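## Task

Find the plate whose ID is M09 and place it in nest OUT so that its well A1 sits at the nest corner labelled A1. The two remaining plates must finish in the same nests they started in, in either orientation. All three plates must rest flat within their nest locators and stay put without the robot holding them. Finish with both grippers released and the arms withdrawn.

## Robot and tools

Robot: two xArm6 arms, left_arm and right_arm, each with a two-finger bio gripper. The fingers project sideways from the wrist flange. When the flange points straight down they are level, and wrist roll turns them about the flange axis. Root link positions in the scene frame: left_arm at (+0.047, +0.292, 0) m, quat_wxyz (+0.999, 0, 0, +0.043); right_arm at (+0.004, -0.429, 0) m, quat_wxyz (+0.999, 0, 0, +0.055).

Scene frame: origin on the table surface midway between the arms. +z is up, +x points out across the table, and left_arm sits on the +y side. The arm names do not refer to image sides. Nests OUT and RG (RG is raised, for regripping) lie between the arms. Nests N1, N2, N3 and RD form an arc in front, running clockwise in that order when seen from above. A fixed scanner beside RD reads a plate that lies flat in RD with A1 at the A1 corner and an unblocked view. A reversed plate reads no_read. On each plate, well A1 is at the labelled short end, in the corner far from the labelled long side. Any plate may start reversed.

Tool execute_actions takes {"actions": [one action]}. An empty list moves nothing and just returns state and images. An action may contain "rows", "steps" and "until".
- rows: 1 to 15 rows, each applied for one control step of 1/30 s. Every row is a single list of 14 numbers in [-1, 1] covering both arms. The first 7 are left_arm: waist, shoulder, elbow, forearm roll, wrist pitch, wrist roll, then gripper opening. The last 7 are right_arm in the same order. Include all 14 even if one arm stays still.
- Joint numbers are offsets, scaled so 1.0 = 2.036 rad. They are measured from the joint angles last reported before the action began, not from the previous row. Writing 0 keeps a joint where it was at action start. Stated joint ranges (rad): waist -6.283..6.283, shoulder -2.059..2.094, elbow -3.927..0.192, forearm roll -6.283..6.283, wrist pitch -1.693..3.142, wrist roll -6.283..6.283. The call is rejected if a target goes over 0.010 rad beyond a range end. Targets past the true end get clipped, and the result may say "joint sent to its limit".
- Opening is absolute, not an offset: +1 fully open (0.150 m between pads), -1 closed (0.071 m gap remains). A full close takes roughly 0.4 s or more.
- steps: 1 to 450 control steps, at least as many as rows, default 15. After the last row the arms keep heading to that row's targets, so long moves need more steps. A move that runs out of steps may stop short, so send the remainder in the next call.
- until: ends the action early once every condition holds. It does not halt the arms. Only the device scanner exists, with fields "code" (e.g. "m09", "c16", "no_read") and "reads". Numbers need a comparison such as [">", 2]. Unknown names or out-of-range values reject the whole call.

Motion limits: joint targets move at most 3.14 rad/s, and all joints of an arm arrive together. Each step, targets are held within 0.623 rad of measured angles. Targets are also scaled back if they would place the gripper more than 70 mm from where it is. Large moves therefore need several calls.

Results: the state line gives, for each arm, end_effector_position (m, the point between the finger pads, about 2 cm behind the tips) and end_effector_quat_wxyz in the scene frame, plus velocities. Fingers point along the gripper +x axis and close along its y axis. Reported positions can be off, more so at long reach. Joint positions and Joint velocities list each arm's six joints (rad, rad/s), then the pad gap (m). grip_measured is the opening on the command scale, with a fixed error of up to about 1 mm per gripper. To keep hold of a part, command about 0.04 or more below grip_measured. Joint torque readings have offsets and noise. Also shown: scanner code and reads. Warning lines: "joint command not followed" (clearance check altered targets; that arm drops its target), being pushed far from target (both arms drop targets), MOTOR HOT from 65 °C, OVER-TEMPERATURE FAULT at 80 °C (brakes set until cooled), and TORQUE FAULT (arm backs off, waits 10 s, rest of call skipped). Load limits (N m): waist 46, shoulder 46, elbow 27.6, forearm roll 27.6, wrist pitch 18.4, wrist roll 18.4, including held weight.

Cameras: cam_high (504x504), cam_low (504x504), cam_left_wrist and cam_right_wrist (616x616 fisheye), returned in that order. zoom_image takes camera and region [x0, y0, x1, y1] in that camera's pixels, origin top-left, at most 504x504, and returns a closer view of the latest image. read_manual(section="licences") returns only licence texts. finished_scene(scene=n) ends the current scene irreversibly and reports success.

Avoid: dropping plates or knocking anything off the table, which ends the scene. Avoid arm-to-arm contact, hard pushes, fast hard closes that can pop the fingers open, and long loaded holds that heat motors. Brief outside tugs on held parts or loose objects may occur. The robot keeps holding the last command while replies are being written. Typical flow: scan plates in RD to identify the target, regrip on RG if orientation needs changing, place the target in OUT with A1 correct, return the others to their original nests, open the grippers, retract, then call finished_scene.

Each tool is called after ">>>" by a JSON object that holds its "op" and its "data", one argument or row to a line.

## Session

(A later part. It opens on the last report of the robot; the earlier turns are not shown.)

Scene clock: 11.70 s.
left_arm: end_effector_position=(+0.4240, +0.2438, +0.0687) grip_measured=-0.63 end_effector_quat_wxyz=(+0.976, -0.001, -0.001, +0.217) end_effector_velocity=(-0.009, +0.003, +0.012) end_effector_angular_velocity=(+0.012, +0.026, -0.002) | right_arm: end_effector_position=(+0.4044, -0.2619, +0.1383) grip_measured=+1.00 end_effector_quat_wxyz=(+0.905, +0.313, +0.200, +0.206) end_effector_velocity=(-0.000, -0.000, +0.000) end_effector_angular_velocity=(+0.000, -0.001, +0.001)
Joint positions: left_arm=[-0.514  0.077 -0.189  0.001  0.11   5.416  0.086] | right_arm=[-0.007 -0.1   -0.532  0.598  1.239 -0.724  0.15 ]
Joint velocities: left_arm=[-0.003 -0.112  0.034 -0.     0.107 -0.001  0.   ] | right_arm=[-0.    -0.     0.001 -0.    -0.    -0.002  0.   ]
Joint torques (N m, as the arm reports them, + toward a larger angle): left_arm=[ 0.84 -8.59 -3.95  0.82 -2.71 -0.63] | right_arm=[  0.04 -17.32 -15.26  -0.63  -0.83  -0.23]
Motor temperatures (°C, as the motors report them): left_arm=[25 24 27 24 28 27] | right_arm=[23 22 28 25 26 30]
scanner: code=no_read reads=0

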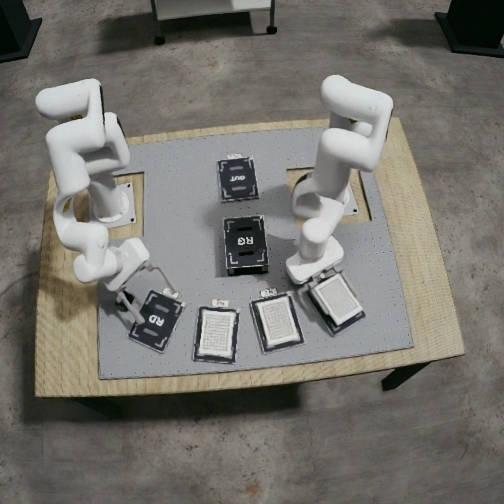

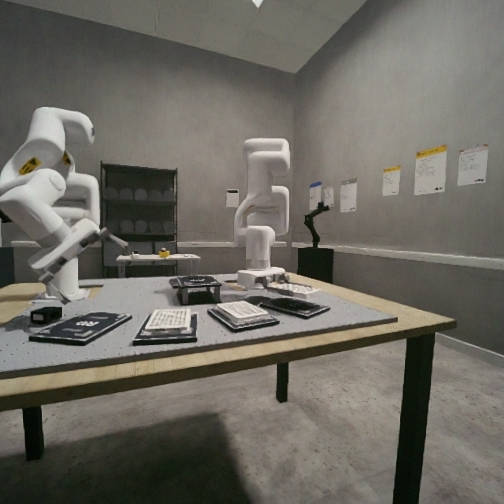

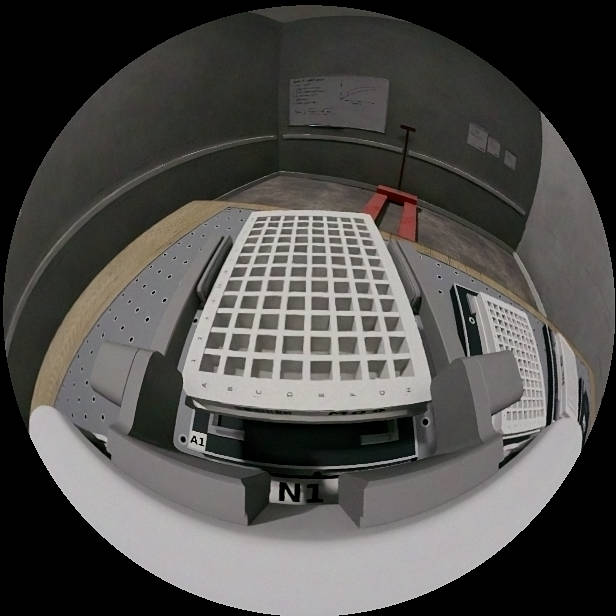

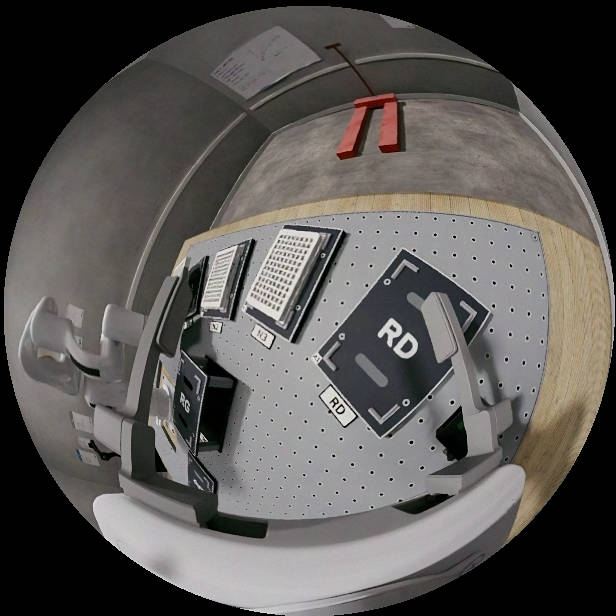

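>>> {"op": "execute_actions", "data": {
  "actions": [
    {"rows":[[0,-0.2548,-0.019,0,0.2747,0,-0.78,0,0,0,0,0,0,1]],"steps":14}
  ]
}}

Scene clock: 12.60 s.
left_arm: end_effector_position=(+0.4353, +0.2389, +0.1726) grip_measured=-0.63 end_effector_quat_wxyz=(+0.976, -0.002, -0.003, +0.217) end_effector_velocity=(-0.023, +0.010, +0.095) end_effector_angular_velocity=(+0.019, +0.040, -0.001) | right_arm: end_effector_position=(+0.4044, -0.2619, +0.1383) grip_measured=+1.00 end_effector_quat_wxyz=(+0.905, +0.313, +0.200, +0.206) end_effector_velocity=(+0.000, -0.000, -0.000) end_effector_angular_velocity=(-0.001, +0.000, -0.001)
Joint positions: left_arm=[-0.514 -0.4   -0.226  0.001  0.618  5.416  0.086] | right_arm=[-0.007 -0.1   -0.532  0.598  1.239 -0.724  0.15 ]
Joint velocities: left_arm=[-0.001 -0.475 -0.024  0.001  0.543 -0.001 -0.   ] | right_arm=[-0.     0.    -0.    -0.    -0.     0.001  0.   ]
Joint torques (N m, as the arm reports them, + toward a larger angle): left_arm=[ 0.46 -0.63 -6.67  0.74 -2.63 -0.63] | right_arm=[ -0.29 -18.09 -14.85   0.16  -0.93  -0.17]
Motor temperatures (°C, as the motors report them): left_arm=[25 24 27 24 28 27] | right_arm=[23 22 28 25 26 30]
scanner: code=no_read reads=0

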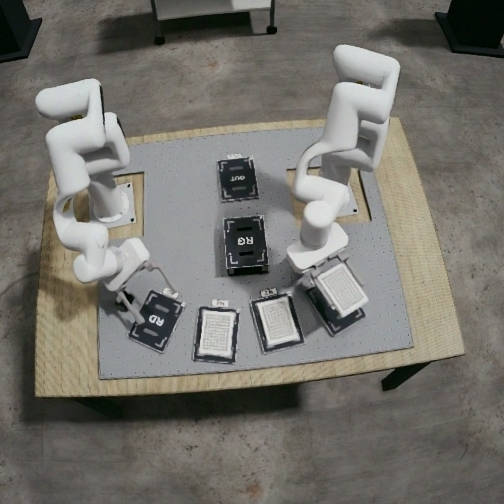

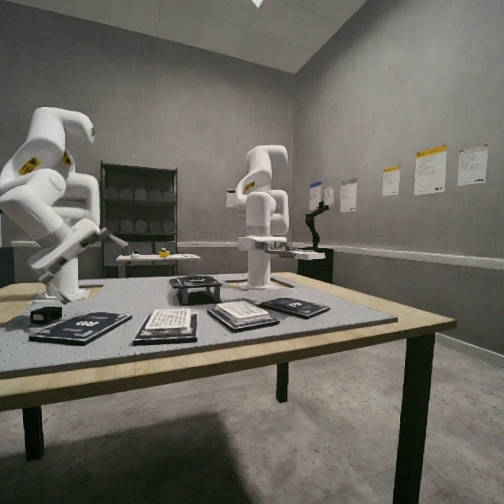

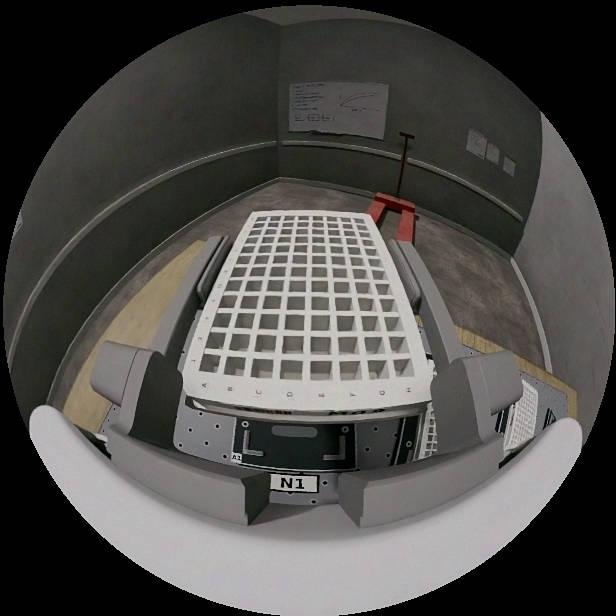

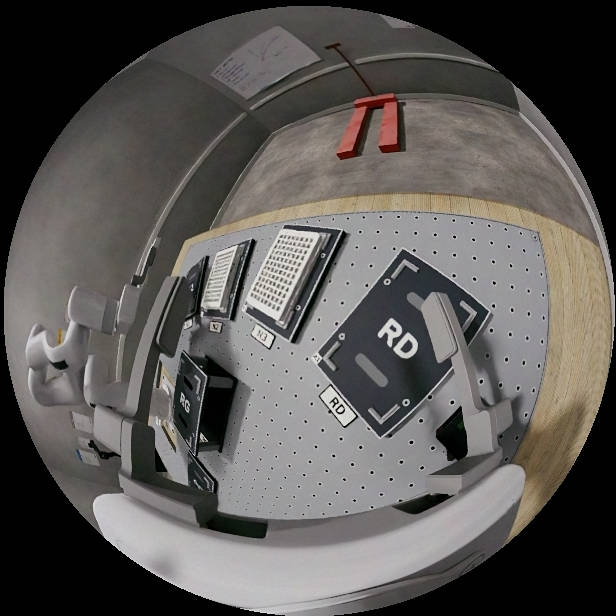

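>>> {"op": "execute_actions", "data": {
  "actions": [
    {"rows":[[-0.9039,0.2014,-0.1582,0,-0.0393,-0.6882,-0.78,0,0,0,0,0,0,1]],"steps":42}
  ]
}}

Scene clock: 14.17 s.
left_arm: end_effector_position=(+0.0967, -0.0275, +0.1542) grip_measured=-0.63 end_effector_quat_wxyz=(+0.993, +0.000, -0.000, +0.120) end_effector_velocity=(-0.371, -0.001, -0.010) end_effector_angular_velocity=(+0.001, -0.000, -0.604) | right_arm: end_effector_position=(+0.4044, -0.2619, +0.1383) grip_measured=+1.00 end_effector_quat_wxyz=(+0.905, +0.313, +0.200, +0.206) end_effector_velocity=(-0.000, +0.000, -0.000) end_effector_angular_velocity=(-0.002, +0.001, +0.002)
Joint positions: left_arm=[-1.916 -0.024 -0.524  0.001  0.548  4.211  0.086] | right_arm=[-0.007 -0.1   -0.532  0.598  1.239 -0.724  0.15 ]
Joint velocities: left_arm=[-1.092  0.084 -0.06  -0.    -0.024 -0.487  0.   ] | right_arm=[ 0.001  0.     0.    -0.003  0.     0.001  0.   ]
Joint torques (N m, as the arm reports them, + toward a larger angle): left_arm=[  0.72 -12.48  -7.09   0.77  -1.91  -0.52] | right_arm=[  0.61 -18.07 -14.83   0.02  -0.5    0.  ]
Motor temperatures (°C, as the motors report them): left_arm=[25 24 27 24 28 27] | right_arm=[23 22 28 25 26 30]
scanner: code=no_read reads=0

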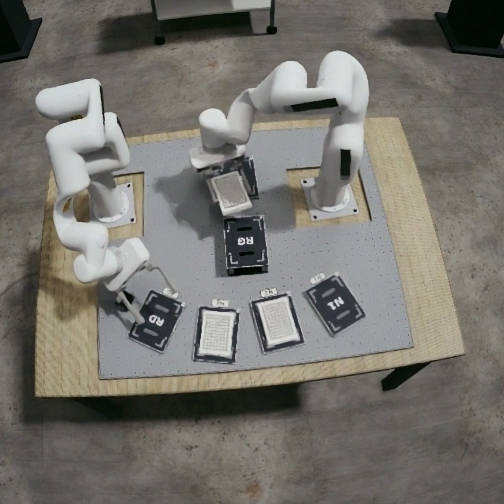

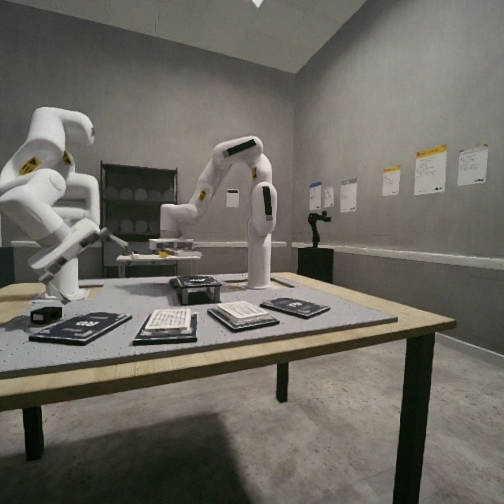

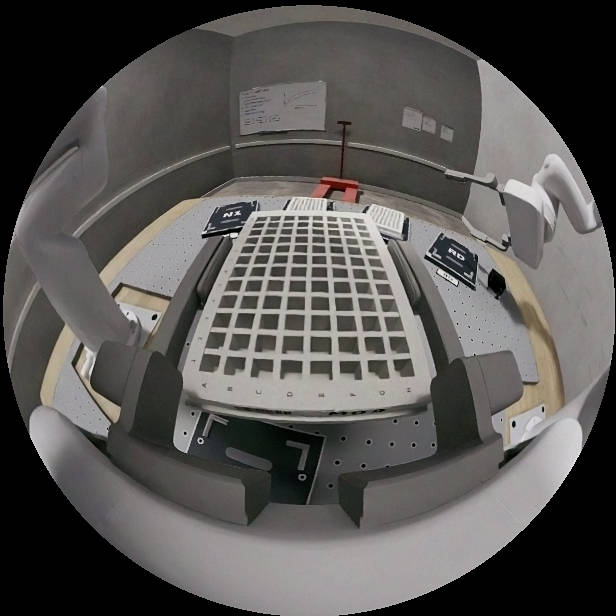

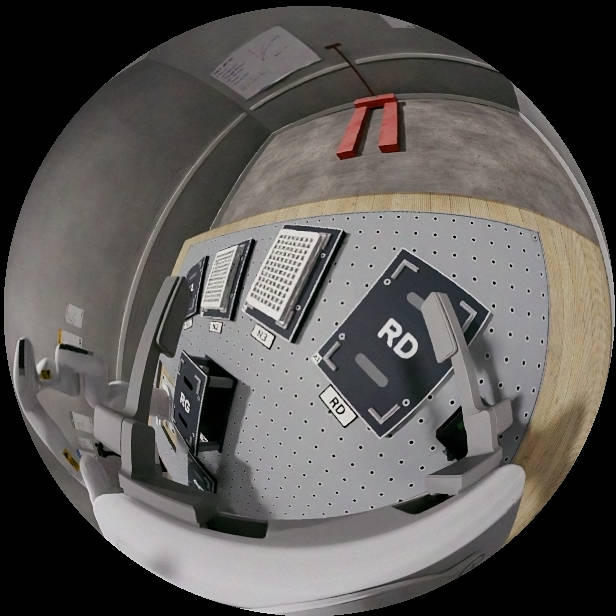

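>>> {"op": "execute_actions", "data": {
  "actions": [
    {"rows":[[-0.1859,0.1439,-0.004,0,-0.1399,-0.0669,-0.78,0,0,0,0,0,0,1]],"steps":22}
  ]
}}

>>> {"op": "zoom_image", "data": {
  "camera": "cam_high",
  "region": [185, 120, 295, 230]
}}

>>> {"op": "zoom_image", "data": {
  "camera": "cam_left_wrist",
  "region": [150, 360, 470, 520]
}}

Scene clock: 15.67 s.
left_arm: end_effector_position=(-0.0232, -0.0033, +0.0705) grip_measured=-0.63 end_effector_quat_wxyz=(+1.000, -0.000, +0.000, -0.001) end_effector_velocity=(-0.001, +0.002, -0.003) end_effector_angular_velocity=(+0.002, -0.002, -0.006) | right_arm: end_effector_position=(+0.4044, -0.2619, +0.1383) grip_measured=+1.00 end_effector_quat_wxyz=(+0.905, +0.313, +0.200, +0.206) end_effector_velocity=(-0.000, +0.000, +0.000) end_effector_angular_velocity=(+0.001, -0.000, +0.001)
Joint positions: left_arm=[-2.294  0.267 -0.532  0.001  0.264  4.075  0.086] | right_arm=[-0.007 -0.1   -0.532  0.598  1.239 -0.724  0.15 ]
Joint velocities: left_arm=[-0.007  0.01   0.002  0.001 -0.008 -0.002  0.   ] | right_arm=[-0.     0.    -0.    -0.     0.001 -0.002  0.   ]
Joint torques (N m, as the arm reports them, + toward a larger angle): left_arm=[  0.98 -14.72  -4.96   0.58  -2.15  -0.63] | right_arm=[  0.64 -17.06 -15.12  -0.12  -0.77  -0.39]
Motor temperatures (°C, as the motors report them): left_arm=[25 24 27 24 28 27] | right_arm=[23 22 29 25 26 30]
scanner: code=no_read reads=0

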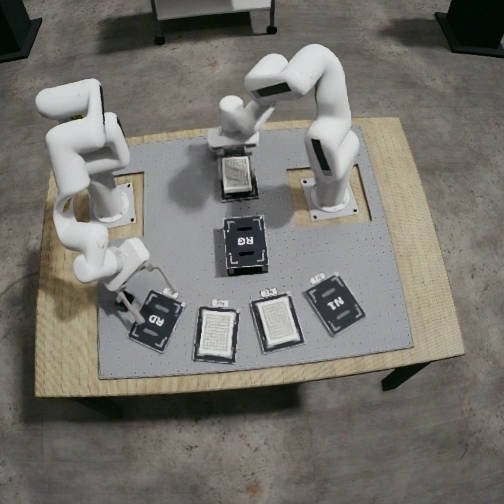

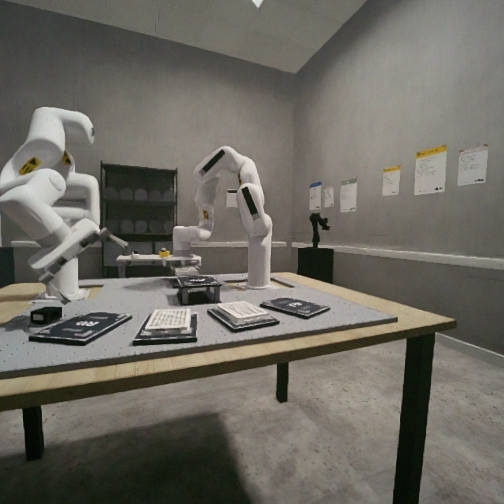

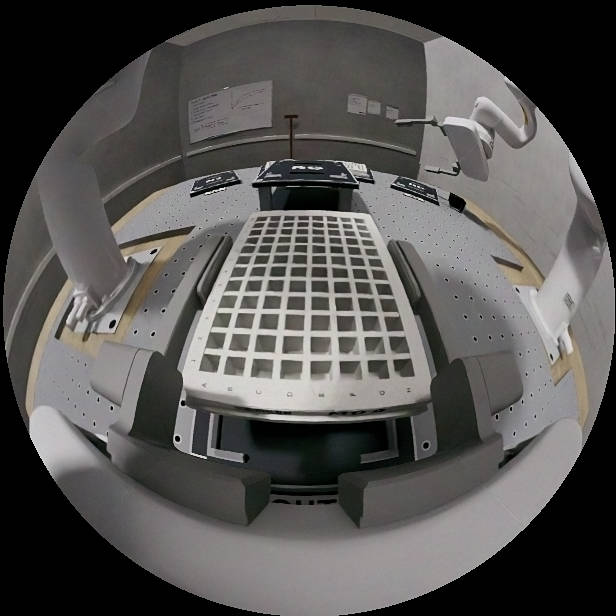

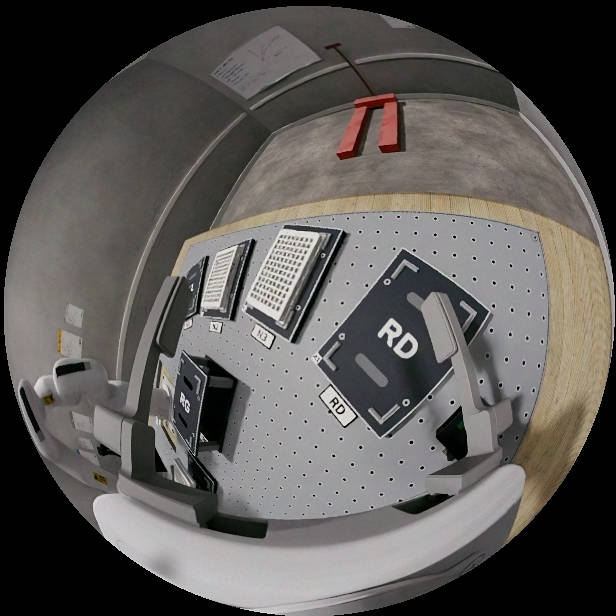

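Region (185, 120, 295, 230) of cam_high's 504x504 image, scaled by 4.582, with more detail than that image has.

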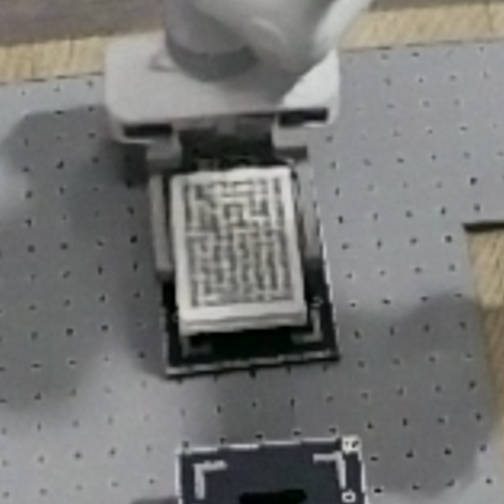

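Region (150, 360, 470, 520) of cam_left_wrist's 616x616 image, scaled by 1.575, with more detail than that image has.

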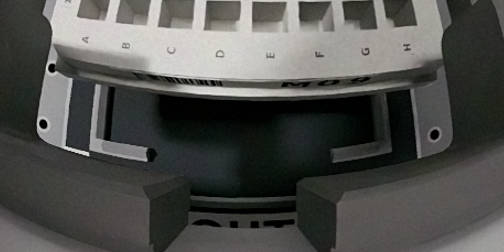

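>>> {"op": "execute_actions", "data": {
  "actions": [
    {"rows":[[-0.0102,0.0114,-0.0149,0,0.004,-0.0199,-0.78,0,0,0,0,0,0,1]],"steps":12}
  ]
}}

>>> {"op": "zoom_image", "data": {
  "camera": "cam_left_wrist",
  "region": [150, 360, 470, 520]
}}

>>> {"op": "zoom_image", "data": {
  "camera": "cam_high",
  "region": [205, 140, 275, 210]
}}

Scene clock: 17.10 s.
left_arm: end_effector_position=(-0.0339, -0.0021, +0.0687) grip_measured=-0.63 end_effector_quat_wxyz=(+1.000, +0.000, -0.000, +0.009) end_effector_velocity=(-0.003, +0.000, +0.000) end_effector_angular_velocity=(-0.002, +0.002, +0.010) | right_arm: end_effector_position=(+0.4044, -0.2619, +0.1383) grip_measured=+1.00 end_effector_quat_wxyz=(+0.905, +0.313, +0.200, +0.206) end_effector_velocity=(+0.000, -0.000, +0.000) end_effector_angular_velocity=(+0.001, +0.000, -0.002)
Joint positions: left_arm=[-2.314  0.29  -0.561  0.001  0.272  4.036  0.086] | right_arm=[-0.007 -0.1   -0.532  0.598  1.239 -0.724  0.15 ]
Joint velocities: left_arm=[-0.004  0.003 -0.008 -0.001  0.002 -0.013  0.   ] | right_arm=[-0.001 -0.    -0.     0.002  0.     0.     0.   ]
Joint torques (N m, as the arm reports them, + toward a larger angle): left_arm=[  0.99 -14.98  -4.87   0.73  -2.06  -0.62] | right_arm=[  0.49 -16.59 -15.26   0.09  -0.71  -0.29]
Motor temperatures (°C, as the motors report them): left_arm=[25 24 27 24 28 27] | right_arm=[23 22 29 25 26 30]
scanner: code=no_read reads=0

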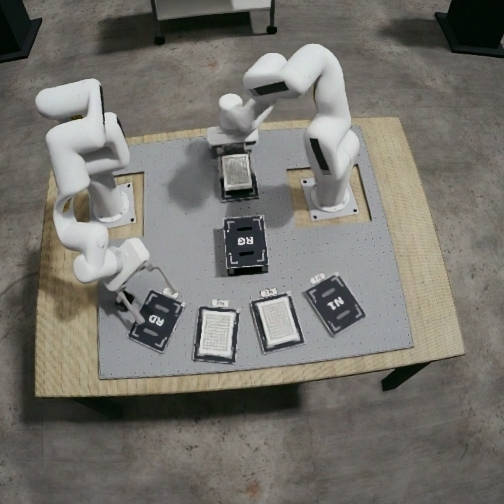

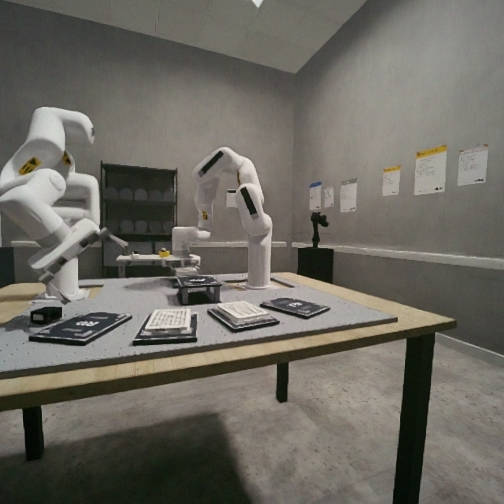

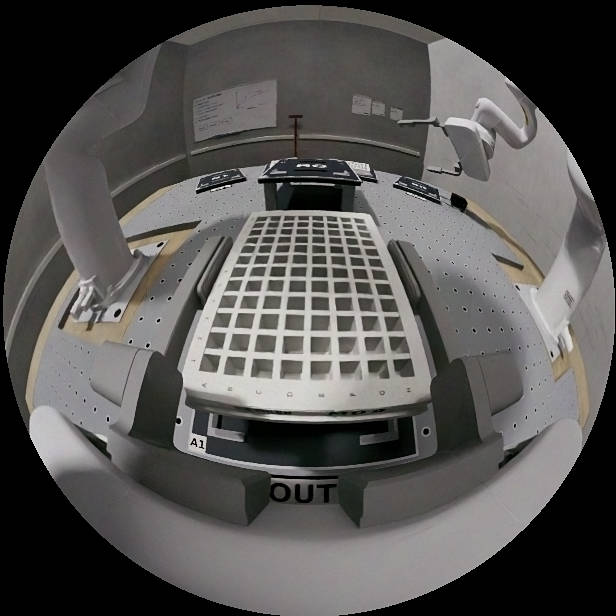

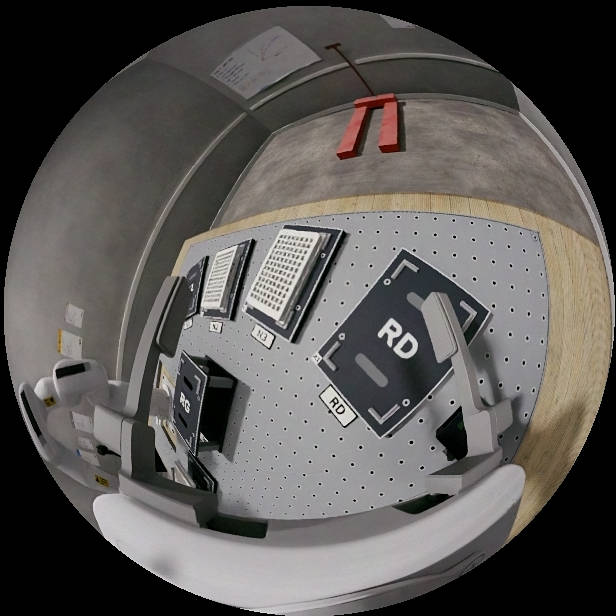

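Region (150, 360, 470, 520) of cam_left_wrist's 616x616 image, scaled by 1.575, with more detail than that image has.

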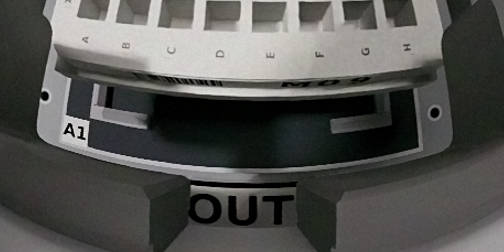

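Region (205, 140, 275, 210) of cam_high's 504x504 image, scaled by 7.200, with more detail than that image has.

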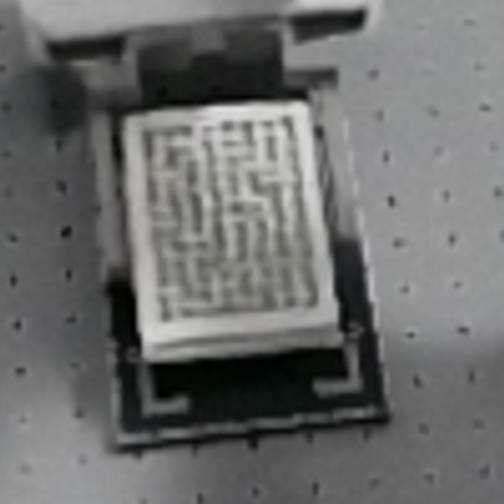

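>>> {"op": "execute_actions", "data": {
  "actions": [
    {"rows":[[-0.0029,0.0396,-0.0078,0,-0.0321,-0.0032,-0.78,0,0,0,0,0,0,1]],"steps":13}
  ]
}}

>>> {"op": "zoom_image", "data": {
  "camera": "cam_left_wrist",
  "region": [150, 360, 470, 520]
}}

>>> {"op": "zoom_image", "data": {
  "camera": "cam_high",
  "region": [205, 140, 275, 210]
}}

Scene clock: 18.07 s.
left_arm: end_effector_position=(-0.0358, -0.0008, +0.0476) grip_measured=-0.63 end_effector_quat_wxyz=(+1.000, -0.000, +0.000, +0.009) end_effector_velocity=(-0.001, -0.000, -0.004) end_effector_angular_velocity=(-0.004, +0.004, +0.003) | right_arm: end_effector_position=(+0.4044, -0.2619, +0.1383) grip_measured=+1.00 end_effector_quat_wxyz=(+0.905, +0.313, +0.200, +0.206) end_effector_velocity=(+0.000, -0.000, +0.000) end_effector_angular_velocity=(-0.000, -0.000, -0.001)
Joint positions: left_arm=[-2.32   0.369 -0.577  0.001  0.208  4.03   0.086] | right_arm=[-0.007 -0.1   -0.532  0.598  1.239 -0.724  0.15 ]
Joint velocities: left_arm=[-0.002  0.015 -0.004 -0.002 -0.017 -0.002  0.   ] | right_arm=[-0.    -0.    -0.     0.    -0.     0.001  0.   ]
Joint torques (N m, as the arm reports them, + toward a larger angle): left_arm=[  0.62 -15.3   -4.46   0.66  -2.09  -0.54] | right_arm=[ -0.28 -17.2  -14.96  -0.38  -0.87  -0.29]
Motor temperatures (°C, as the motors report them): left_arm=[25 24 27 24 28 27] | right_arm=[23 22 29 25 26 30]
scanner: code=no_read reads=0

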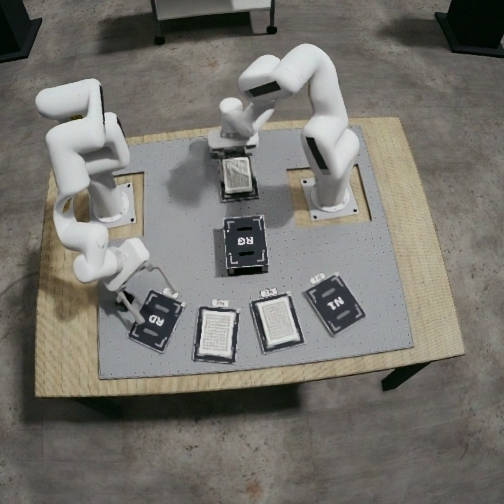

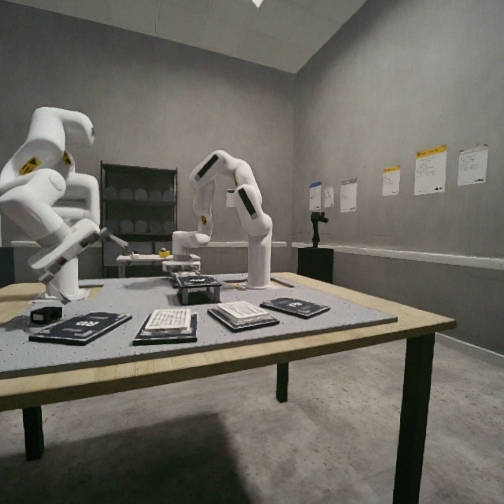

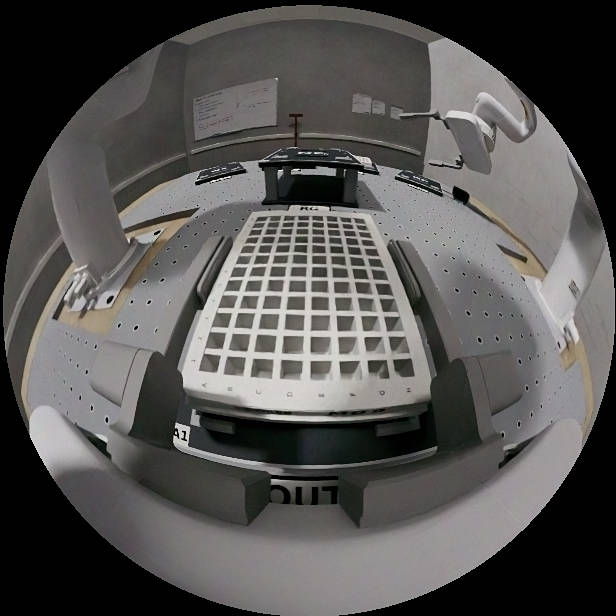

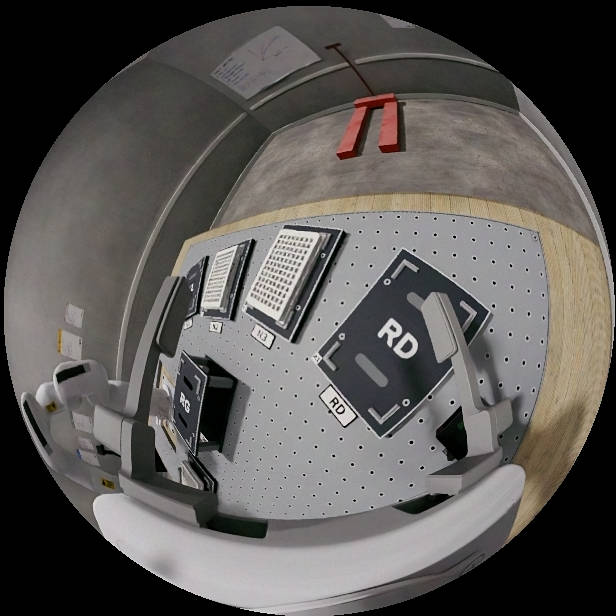

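Region (150, 360, 470, 520) of cam_left_wrist's 616x616 image, scaled by 1.575, with more detail than that image has.

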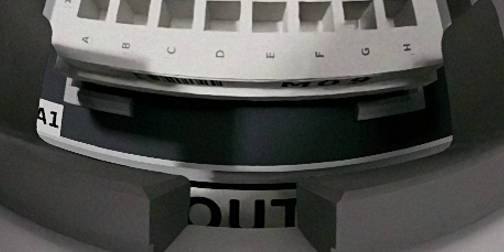

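Region (205, 140, 275, 210) of cam_high's 504x504 image, scaled by 7.200, with more detail than that image has.

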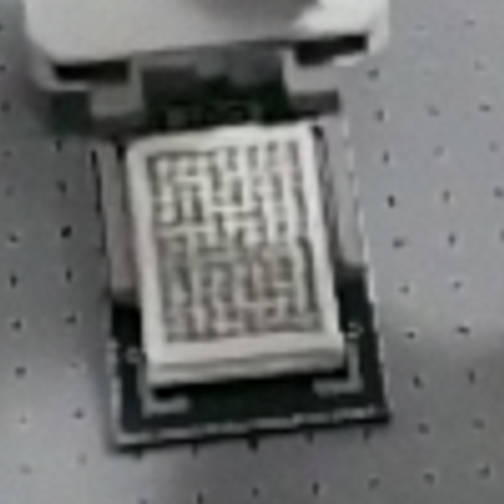

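>>> {"op": "execute_actions", "data": {
  "actions": [
    {"rows":[[0,0.005,-0.001,0,-0.004,0,-0.78,0,0,0,0,0,0,1],[0,0.01,-0.0021,0,-0.0078,0,-0.78,0,0,0,0,0,0,1],[0,0.015,-0.0032,0,-0.0118,0,-0.78,0,0,0,0,0,0,1],[0,0.0196,-0.0042,0,-0.0155,0,-0.78,0,0,0,0,0,0,1]],"steps":13}
  ]
}}

>>> {"op": "zoom_image", "data": {
  "camera": "cam_high",
  "region": [205, 140, 275, 210]
}}

Scene clock: 18.83 s.
left_arm: end_effector_position=(-0.0356, -0.0006, +0.0372) grip_measured=-0.63 end_effector_quat_wxyz=(+1.000, -0.000, +0.000, +0.009) end_effector_velocity=(-0.001, -0.001, -0.002) end_effector_angular_velocity=(-0.004, +0.003, +0.000) | right_arm: end_effector_position=(+0.4044, -0.2619, +0.1383) grip_measured=+1.00 end_effector_quat_wxyz=(+0.905, +0.313, +0.200, +0.206) end_effector_velocity=(+0.000, -0.000, +0.000) end_effector_angular_velocity=(-0.001, +0.000, -0.002)
Joint positions: left_arm=[-2.32   0.407 -0.585  0.001  0.178  4.03   0.086] | right_arm=[-0.007 -0.1   -0.532  0.598  1.239 -0.724  0.15 ]
Joint velocities: left_arm=[ 0.001  0.01  -0.005 -0.    -0.011  0.    -0.   ] | right_arm=[-0.    -0.    -0.001  0.     0.     0.002  0.   ]
Joint torques (N m, as the arm reports them, + toward a larger angle): left_arm=[  0.68 -15.93  -4.3    0.73  -2.19  -0.71] | right_arm=[ -0.06 -17.62 -15.07  -0.05  -1.28  -0.28]
Motor temperatures (°C, as the motors report them): left_arm=[25 24 27 24 28 27] | right_arm=[23 22 29 25 26 30]
scanner: code=no_read reads=0

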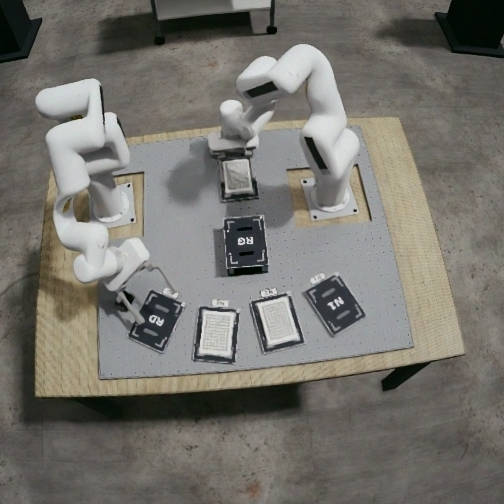

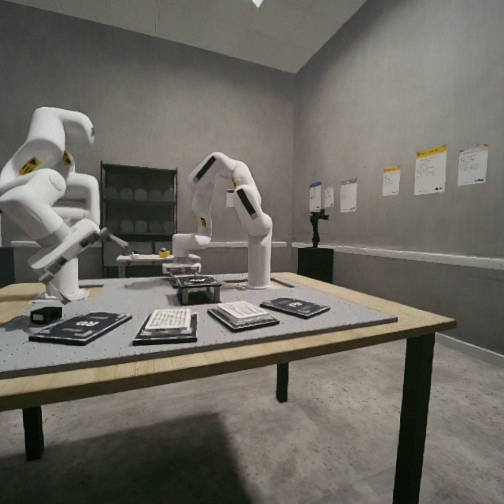

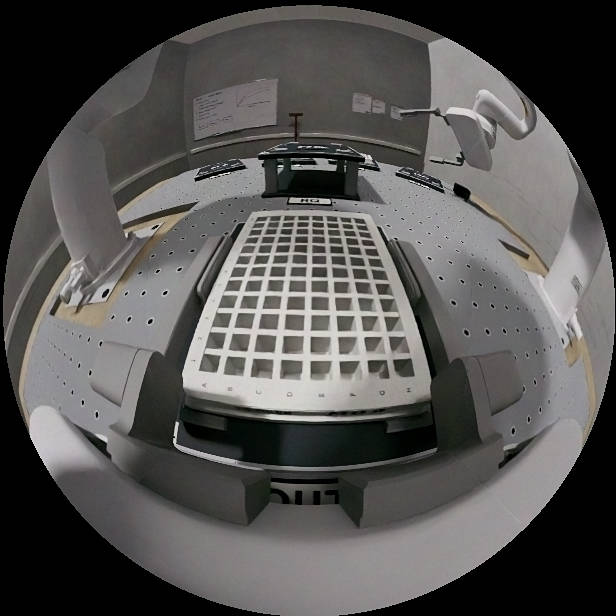

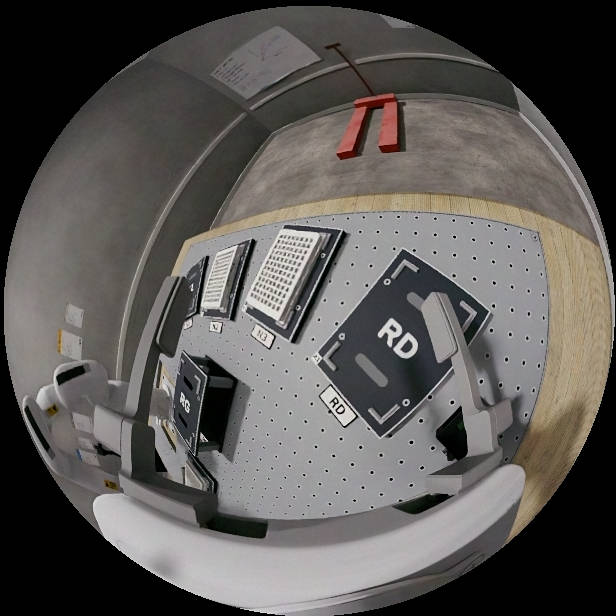

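Region (205, 140, 275, 210) of cam_high's 504x504 image, scaled by 7.200, with more detail than that image has.

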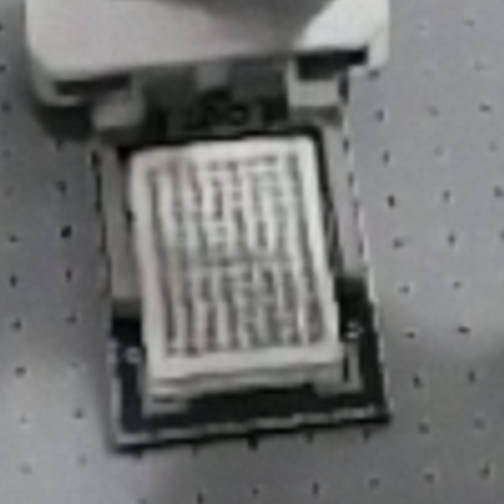

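No contact, looks inside. Lower 1 mm, release, rise.

>>> {"op": "execute_actions", "data": {
  "actions": [
    {"rows":[[0,0.002,-0.0004,0,-0.0016,0,-0.78,0,0,0,0,0,0,1],[0,0.002,-0.0004,0,-0.0016,0,-0.78,0,0,0,0,0,0,1],[0,0.002,-0.0004,0,-0.0016,0,-0.78,0,0,0,0,0,0,1],[0,0.002,-0.0004,0,-0.0016,0,-0.6,0,0,0,0,0,0,1],[0,0.002,-0.0004,0,-0.0016,0,-0.5,0,0,0,0,0,0,1],[0,0.002,-0.0004,0,-0.0016,0,-0.3,0,0,0,0,0,0,1],[0,0.002,-0.0004,0,-0.0016,0,-0.1,0,0,0,0,0,0,1],[0,0.002,-0.0004,0,-0.0016,0,-0.1,0,0,0,0,0,0,1],[0,0.002,-0.0004,0,-0.0016,0,-0.1,0,0,0,0,0,0,1],[0,0.002,-0.0004,0,-0.0016,0,-0.1,0,0,0,0,0,0,1],[0,-0.195,0.018,0,0.177,0,0.2,0,0,0,0,0,0,1]],"steps":28}
  ]
}}

>>> {"op": "zoom_image", "data": {
  "camera": "cam_high",
  "region": [205, 140, 275, 210]
}}

>>> {"op": "zoom_image", "data": {
  "camera": "cam_left_wrist",
  "region": [200, 290, 420, 500]
}}

Scene clock: 20.13 s.
left_arm: end_effector_position=(-0.0353, -0.0003, +0.1479) grip_measured=+0.20 end_effector_quat_wxyz=(+1.000, +0.000, -0.001, +0.009) end_effector_velocity=(+0.004, +0.004, +0.016) end_effector_angular_velocity=(+0.012, -0.009, -0.000) | right_arm: end_effector_position=(+0.4044, -0.2619, +0.1383) grip_measured=+1.00 end_effector_quat_wxyz=(+0.905, +0.313, +0.200, +0.206) end_effector_velocity=(-0.000, +0.000, -0.000) end_effector_angular_velocity=(+0.001, +0.001, +0.000)
Joint positions: left_arm=[-2.32   0.018 -0.548  0.001  0.532  4.03   0.118] | right_arm=[-0.007 -0.1   -0.532  0.598  1.239 -0.724  0.15 ]
Joint velocities: left_arm=[ 0.001 -0.058  0.008  0.     0.066  0.001 -0.   ] | right_arm=[ 0.     0.     0.     0.001  0.    -0.     0.   ]
Joint torques (N m, as the arm reports them, + toward a larger angle): left_arm=[  0.93 -12.09  -7.01   0.69  -2.41  -0.57] | right_arm=[  0.5  -17.19 -15.26  -0.15  -0.74   0.02]
Motor temperatures (°C, as the motors report them): left_arm=[25 24 27 24 28 27] | right_arm=[23 22 29 25 26 30]
scanner: code=no_read reads=0

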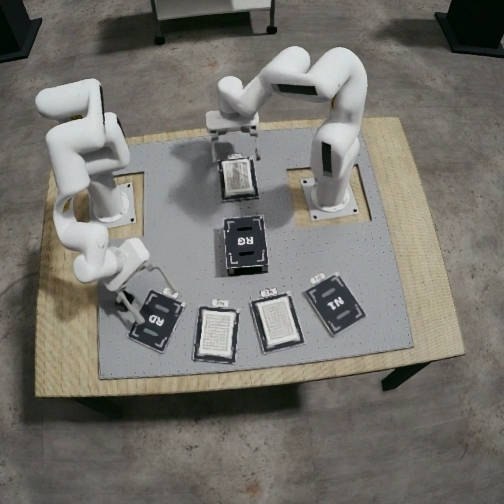

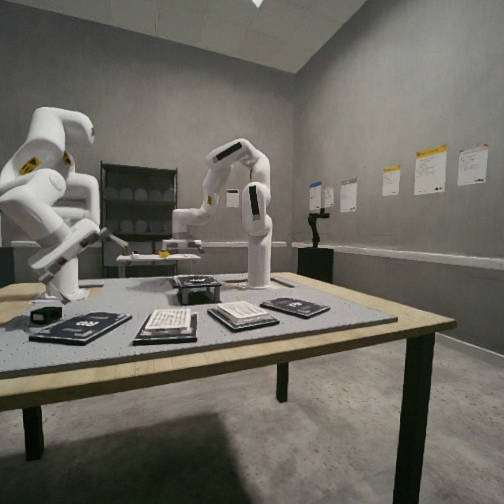

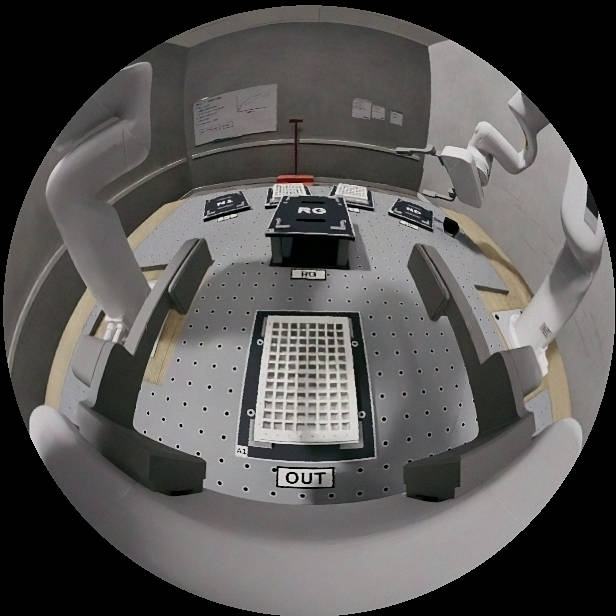

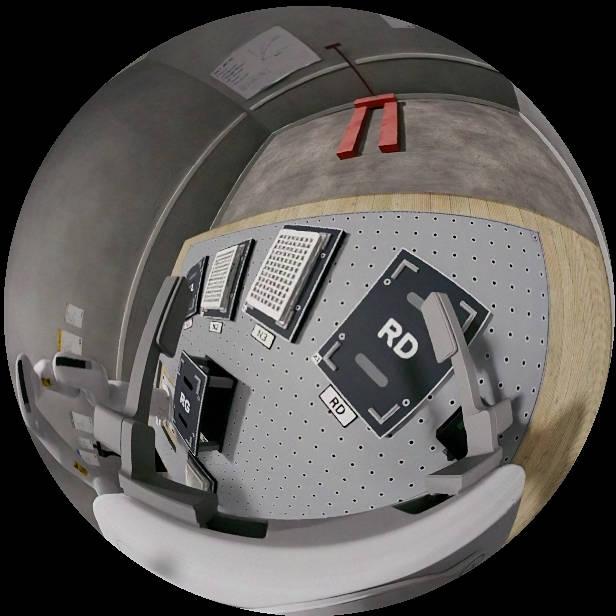

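Region (205, 140, 275, 210) of cam_high's 504x504 image, scaled by 7.200, with more detail than that image has.

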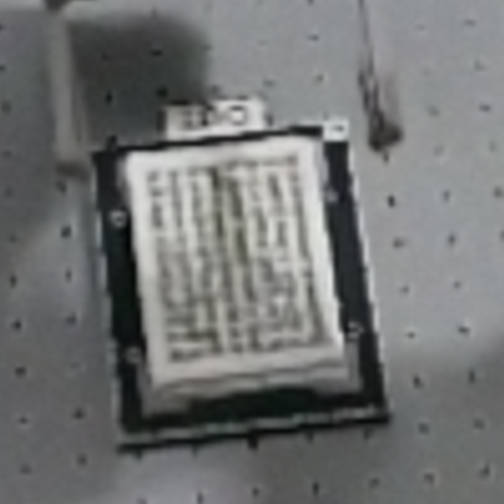

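Region (200, 290, 420, 500) of cam_left_wrist's 616x616 image, scaled by 2.291, with more detail than that image has; it fills the top 481 rows of this view, and the rest is white.

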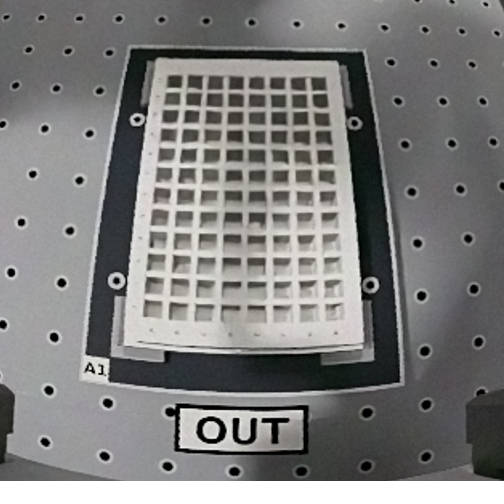

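>>> {"op": "execute_actions", "data": {
  "actions": [
    {"rows":[[-0.25,-0.08,0,0,0.08,0,0.2,0,0,0,0,0,0,1]],"steps":22}
  ]
}}

>>> {"op": "zoom_image", "data": {
  "camera": "cam_high",
  "region": [180, 140, 320, 370]
}}

Scene clock: 21.17 s.
left_arm: end_effector_position=(-0.1583, +0.0789, +0.1953) grip_measured=+0.20 end_effector_quat_wxyz=(+0.971, +0.000, -0.001, -0.240) end_effector_velocity=(-0.009, +0.009, +0.005) end_effector_angular_velocity=(-0.001, +0.002, -0.044) | right_arm: end_effector_position=(+0.4044, -0.2619, +0.1383) grip_measured=+1.00 end_effector_quat_wxyz=(+0.905, +0.313, +0.200, +0.206) end_effector_velocity=(+0.000, -0.000, +0.000) end_effector_angular_velocity=(+0.001, +0.000, -0.003)
Joint positions: left_arm=[-2.823 -0.143 -0.548  0.001  0.693  4.03   0.118] | right_arm=[-0.007 -0.1   -0.532  0.598  1.239 -0.724  0.15 ]
Joint velocities: left_arm=[-0.044 -0.015 -0.002 -0.001  0.015 -0.     0.   ] | right_arm=[-0.001  0.     0.     0.002 -0.    -0.     0.   ]
Joint torques (N m, as the arm reports them, + toward a larger angle): left_arm=[  1.17 -10.82  -7.91   0.68  -2.12  -0.64] | right_arm=[  0.46 -17.87 -15.18  -0.17  -0.75   0.04]
Motor temperatures (°C, as the motors report them): left_arm=[25 24 27 24 28 27] | right_arm=[23 22 30 25 26 30]
scanner: code=no_read reads=0

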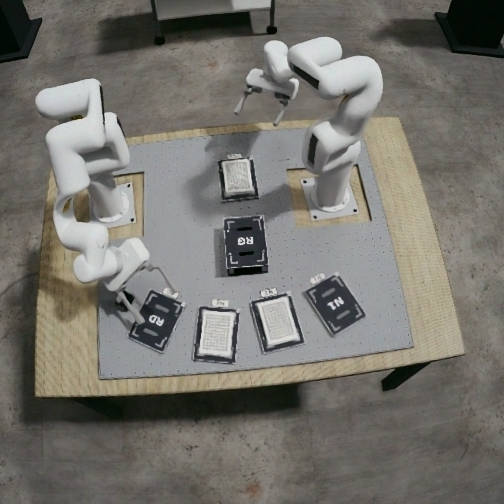

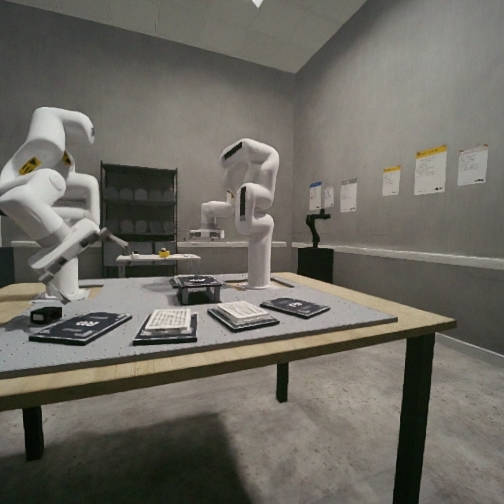

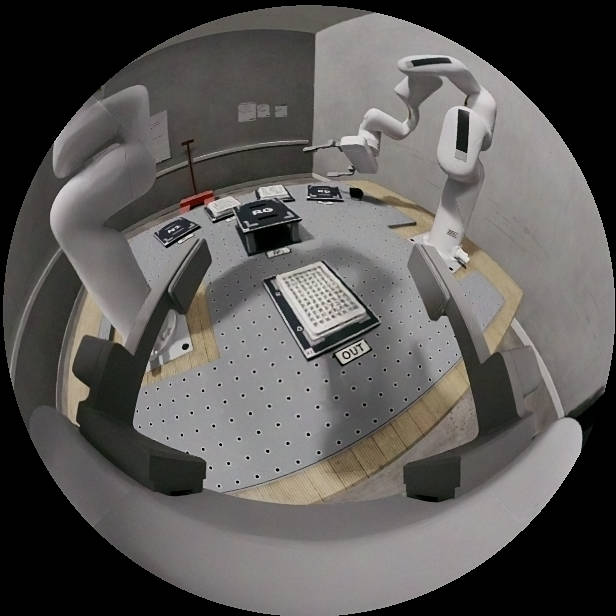

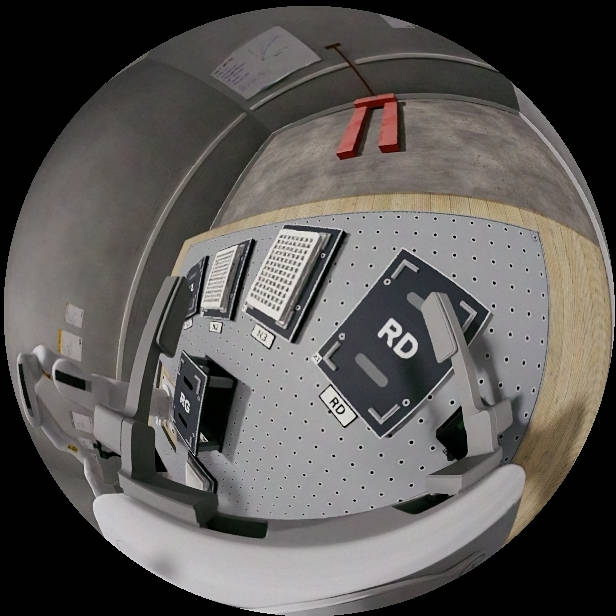

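Region (180, 140, 320, 370) of cam_high's 504x504 image, scaled by 2.191, with more detail than that image has; it fills the left 307 columns of this view, and the rest is white.

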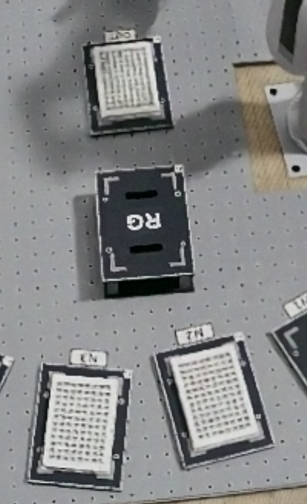

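>>> {"op": "zoom_image", "data": {
  "camera": "cam_left_wrist",
  "region": [255, 250, 395, 370]
}}

Region (255, 250, 395, 370) of cam_left_wrist's 616x616 image, scaled by 3.600, with more detail than that image has; it fills the top 432 rows of this view, and the rest is white.

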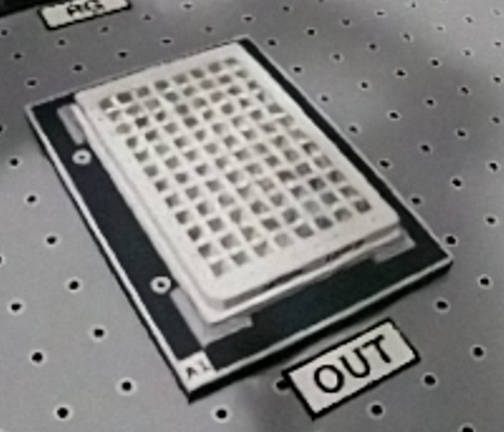

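>>> {"op": "finished_scene", "data": {
  "scene": 1
}}

The scene is finished: the task was done.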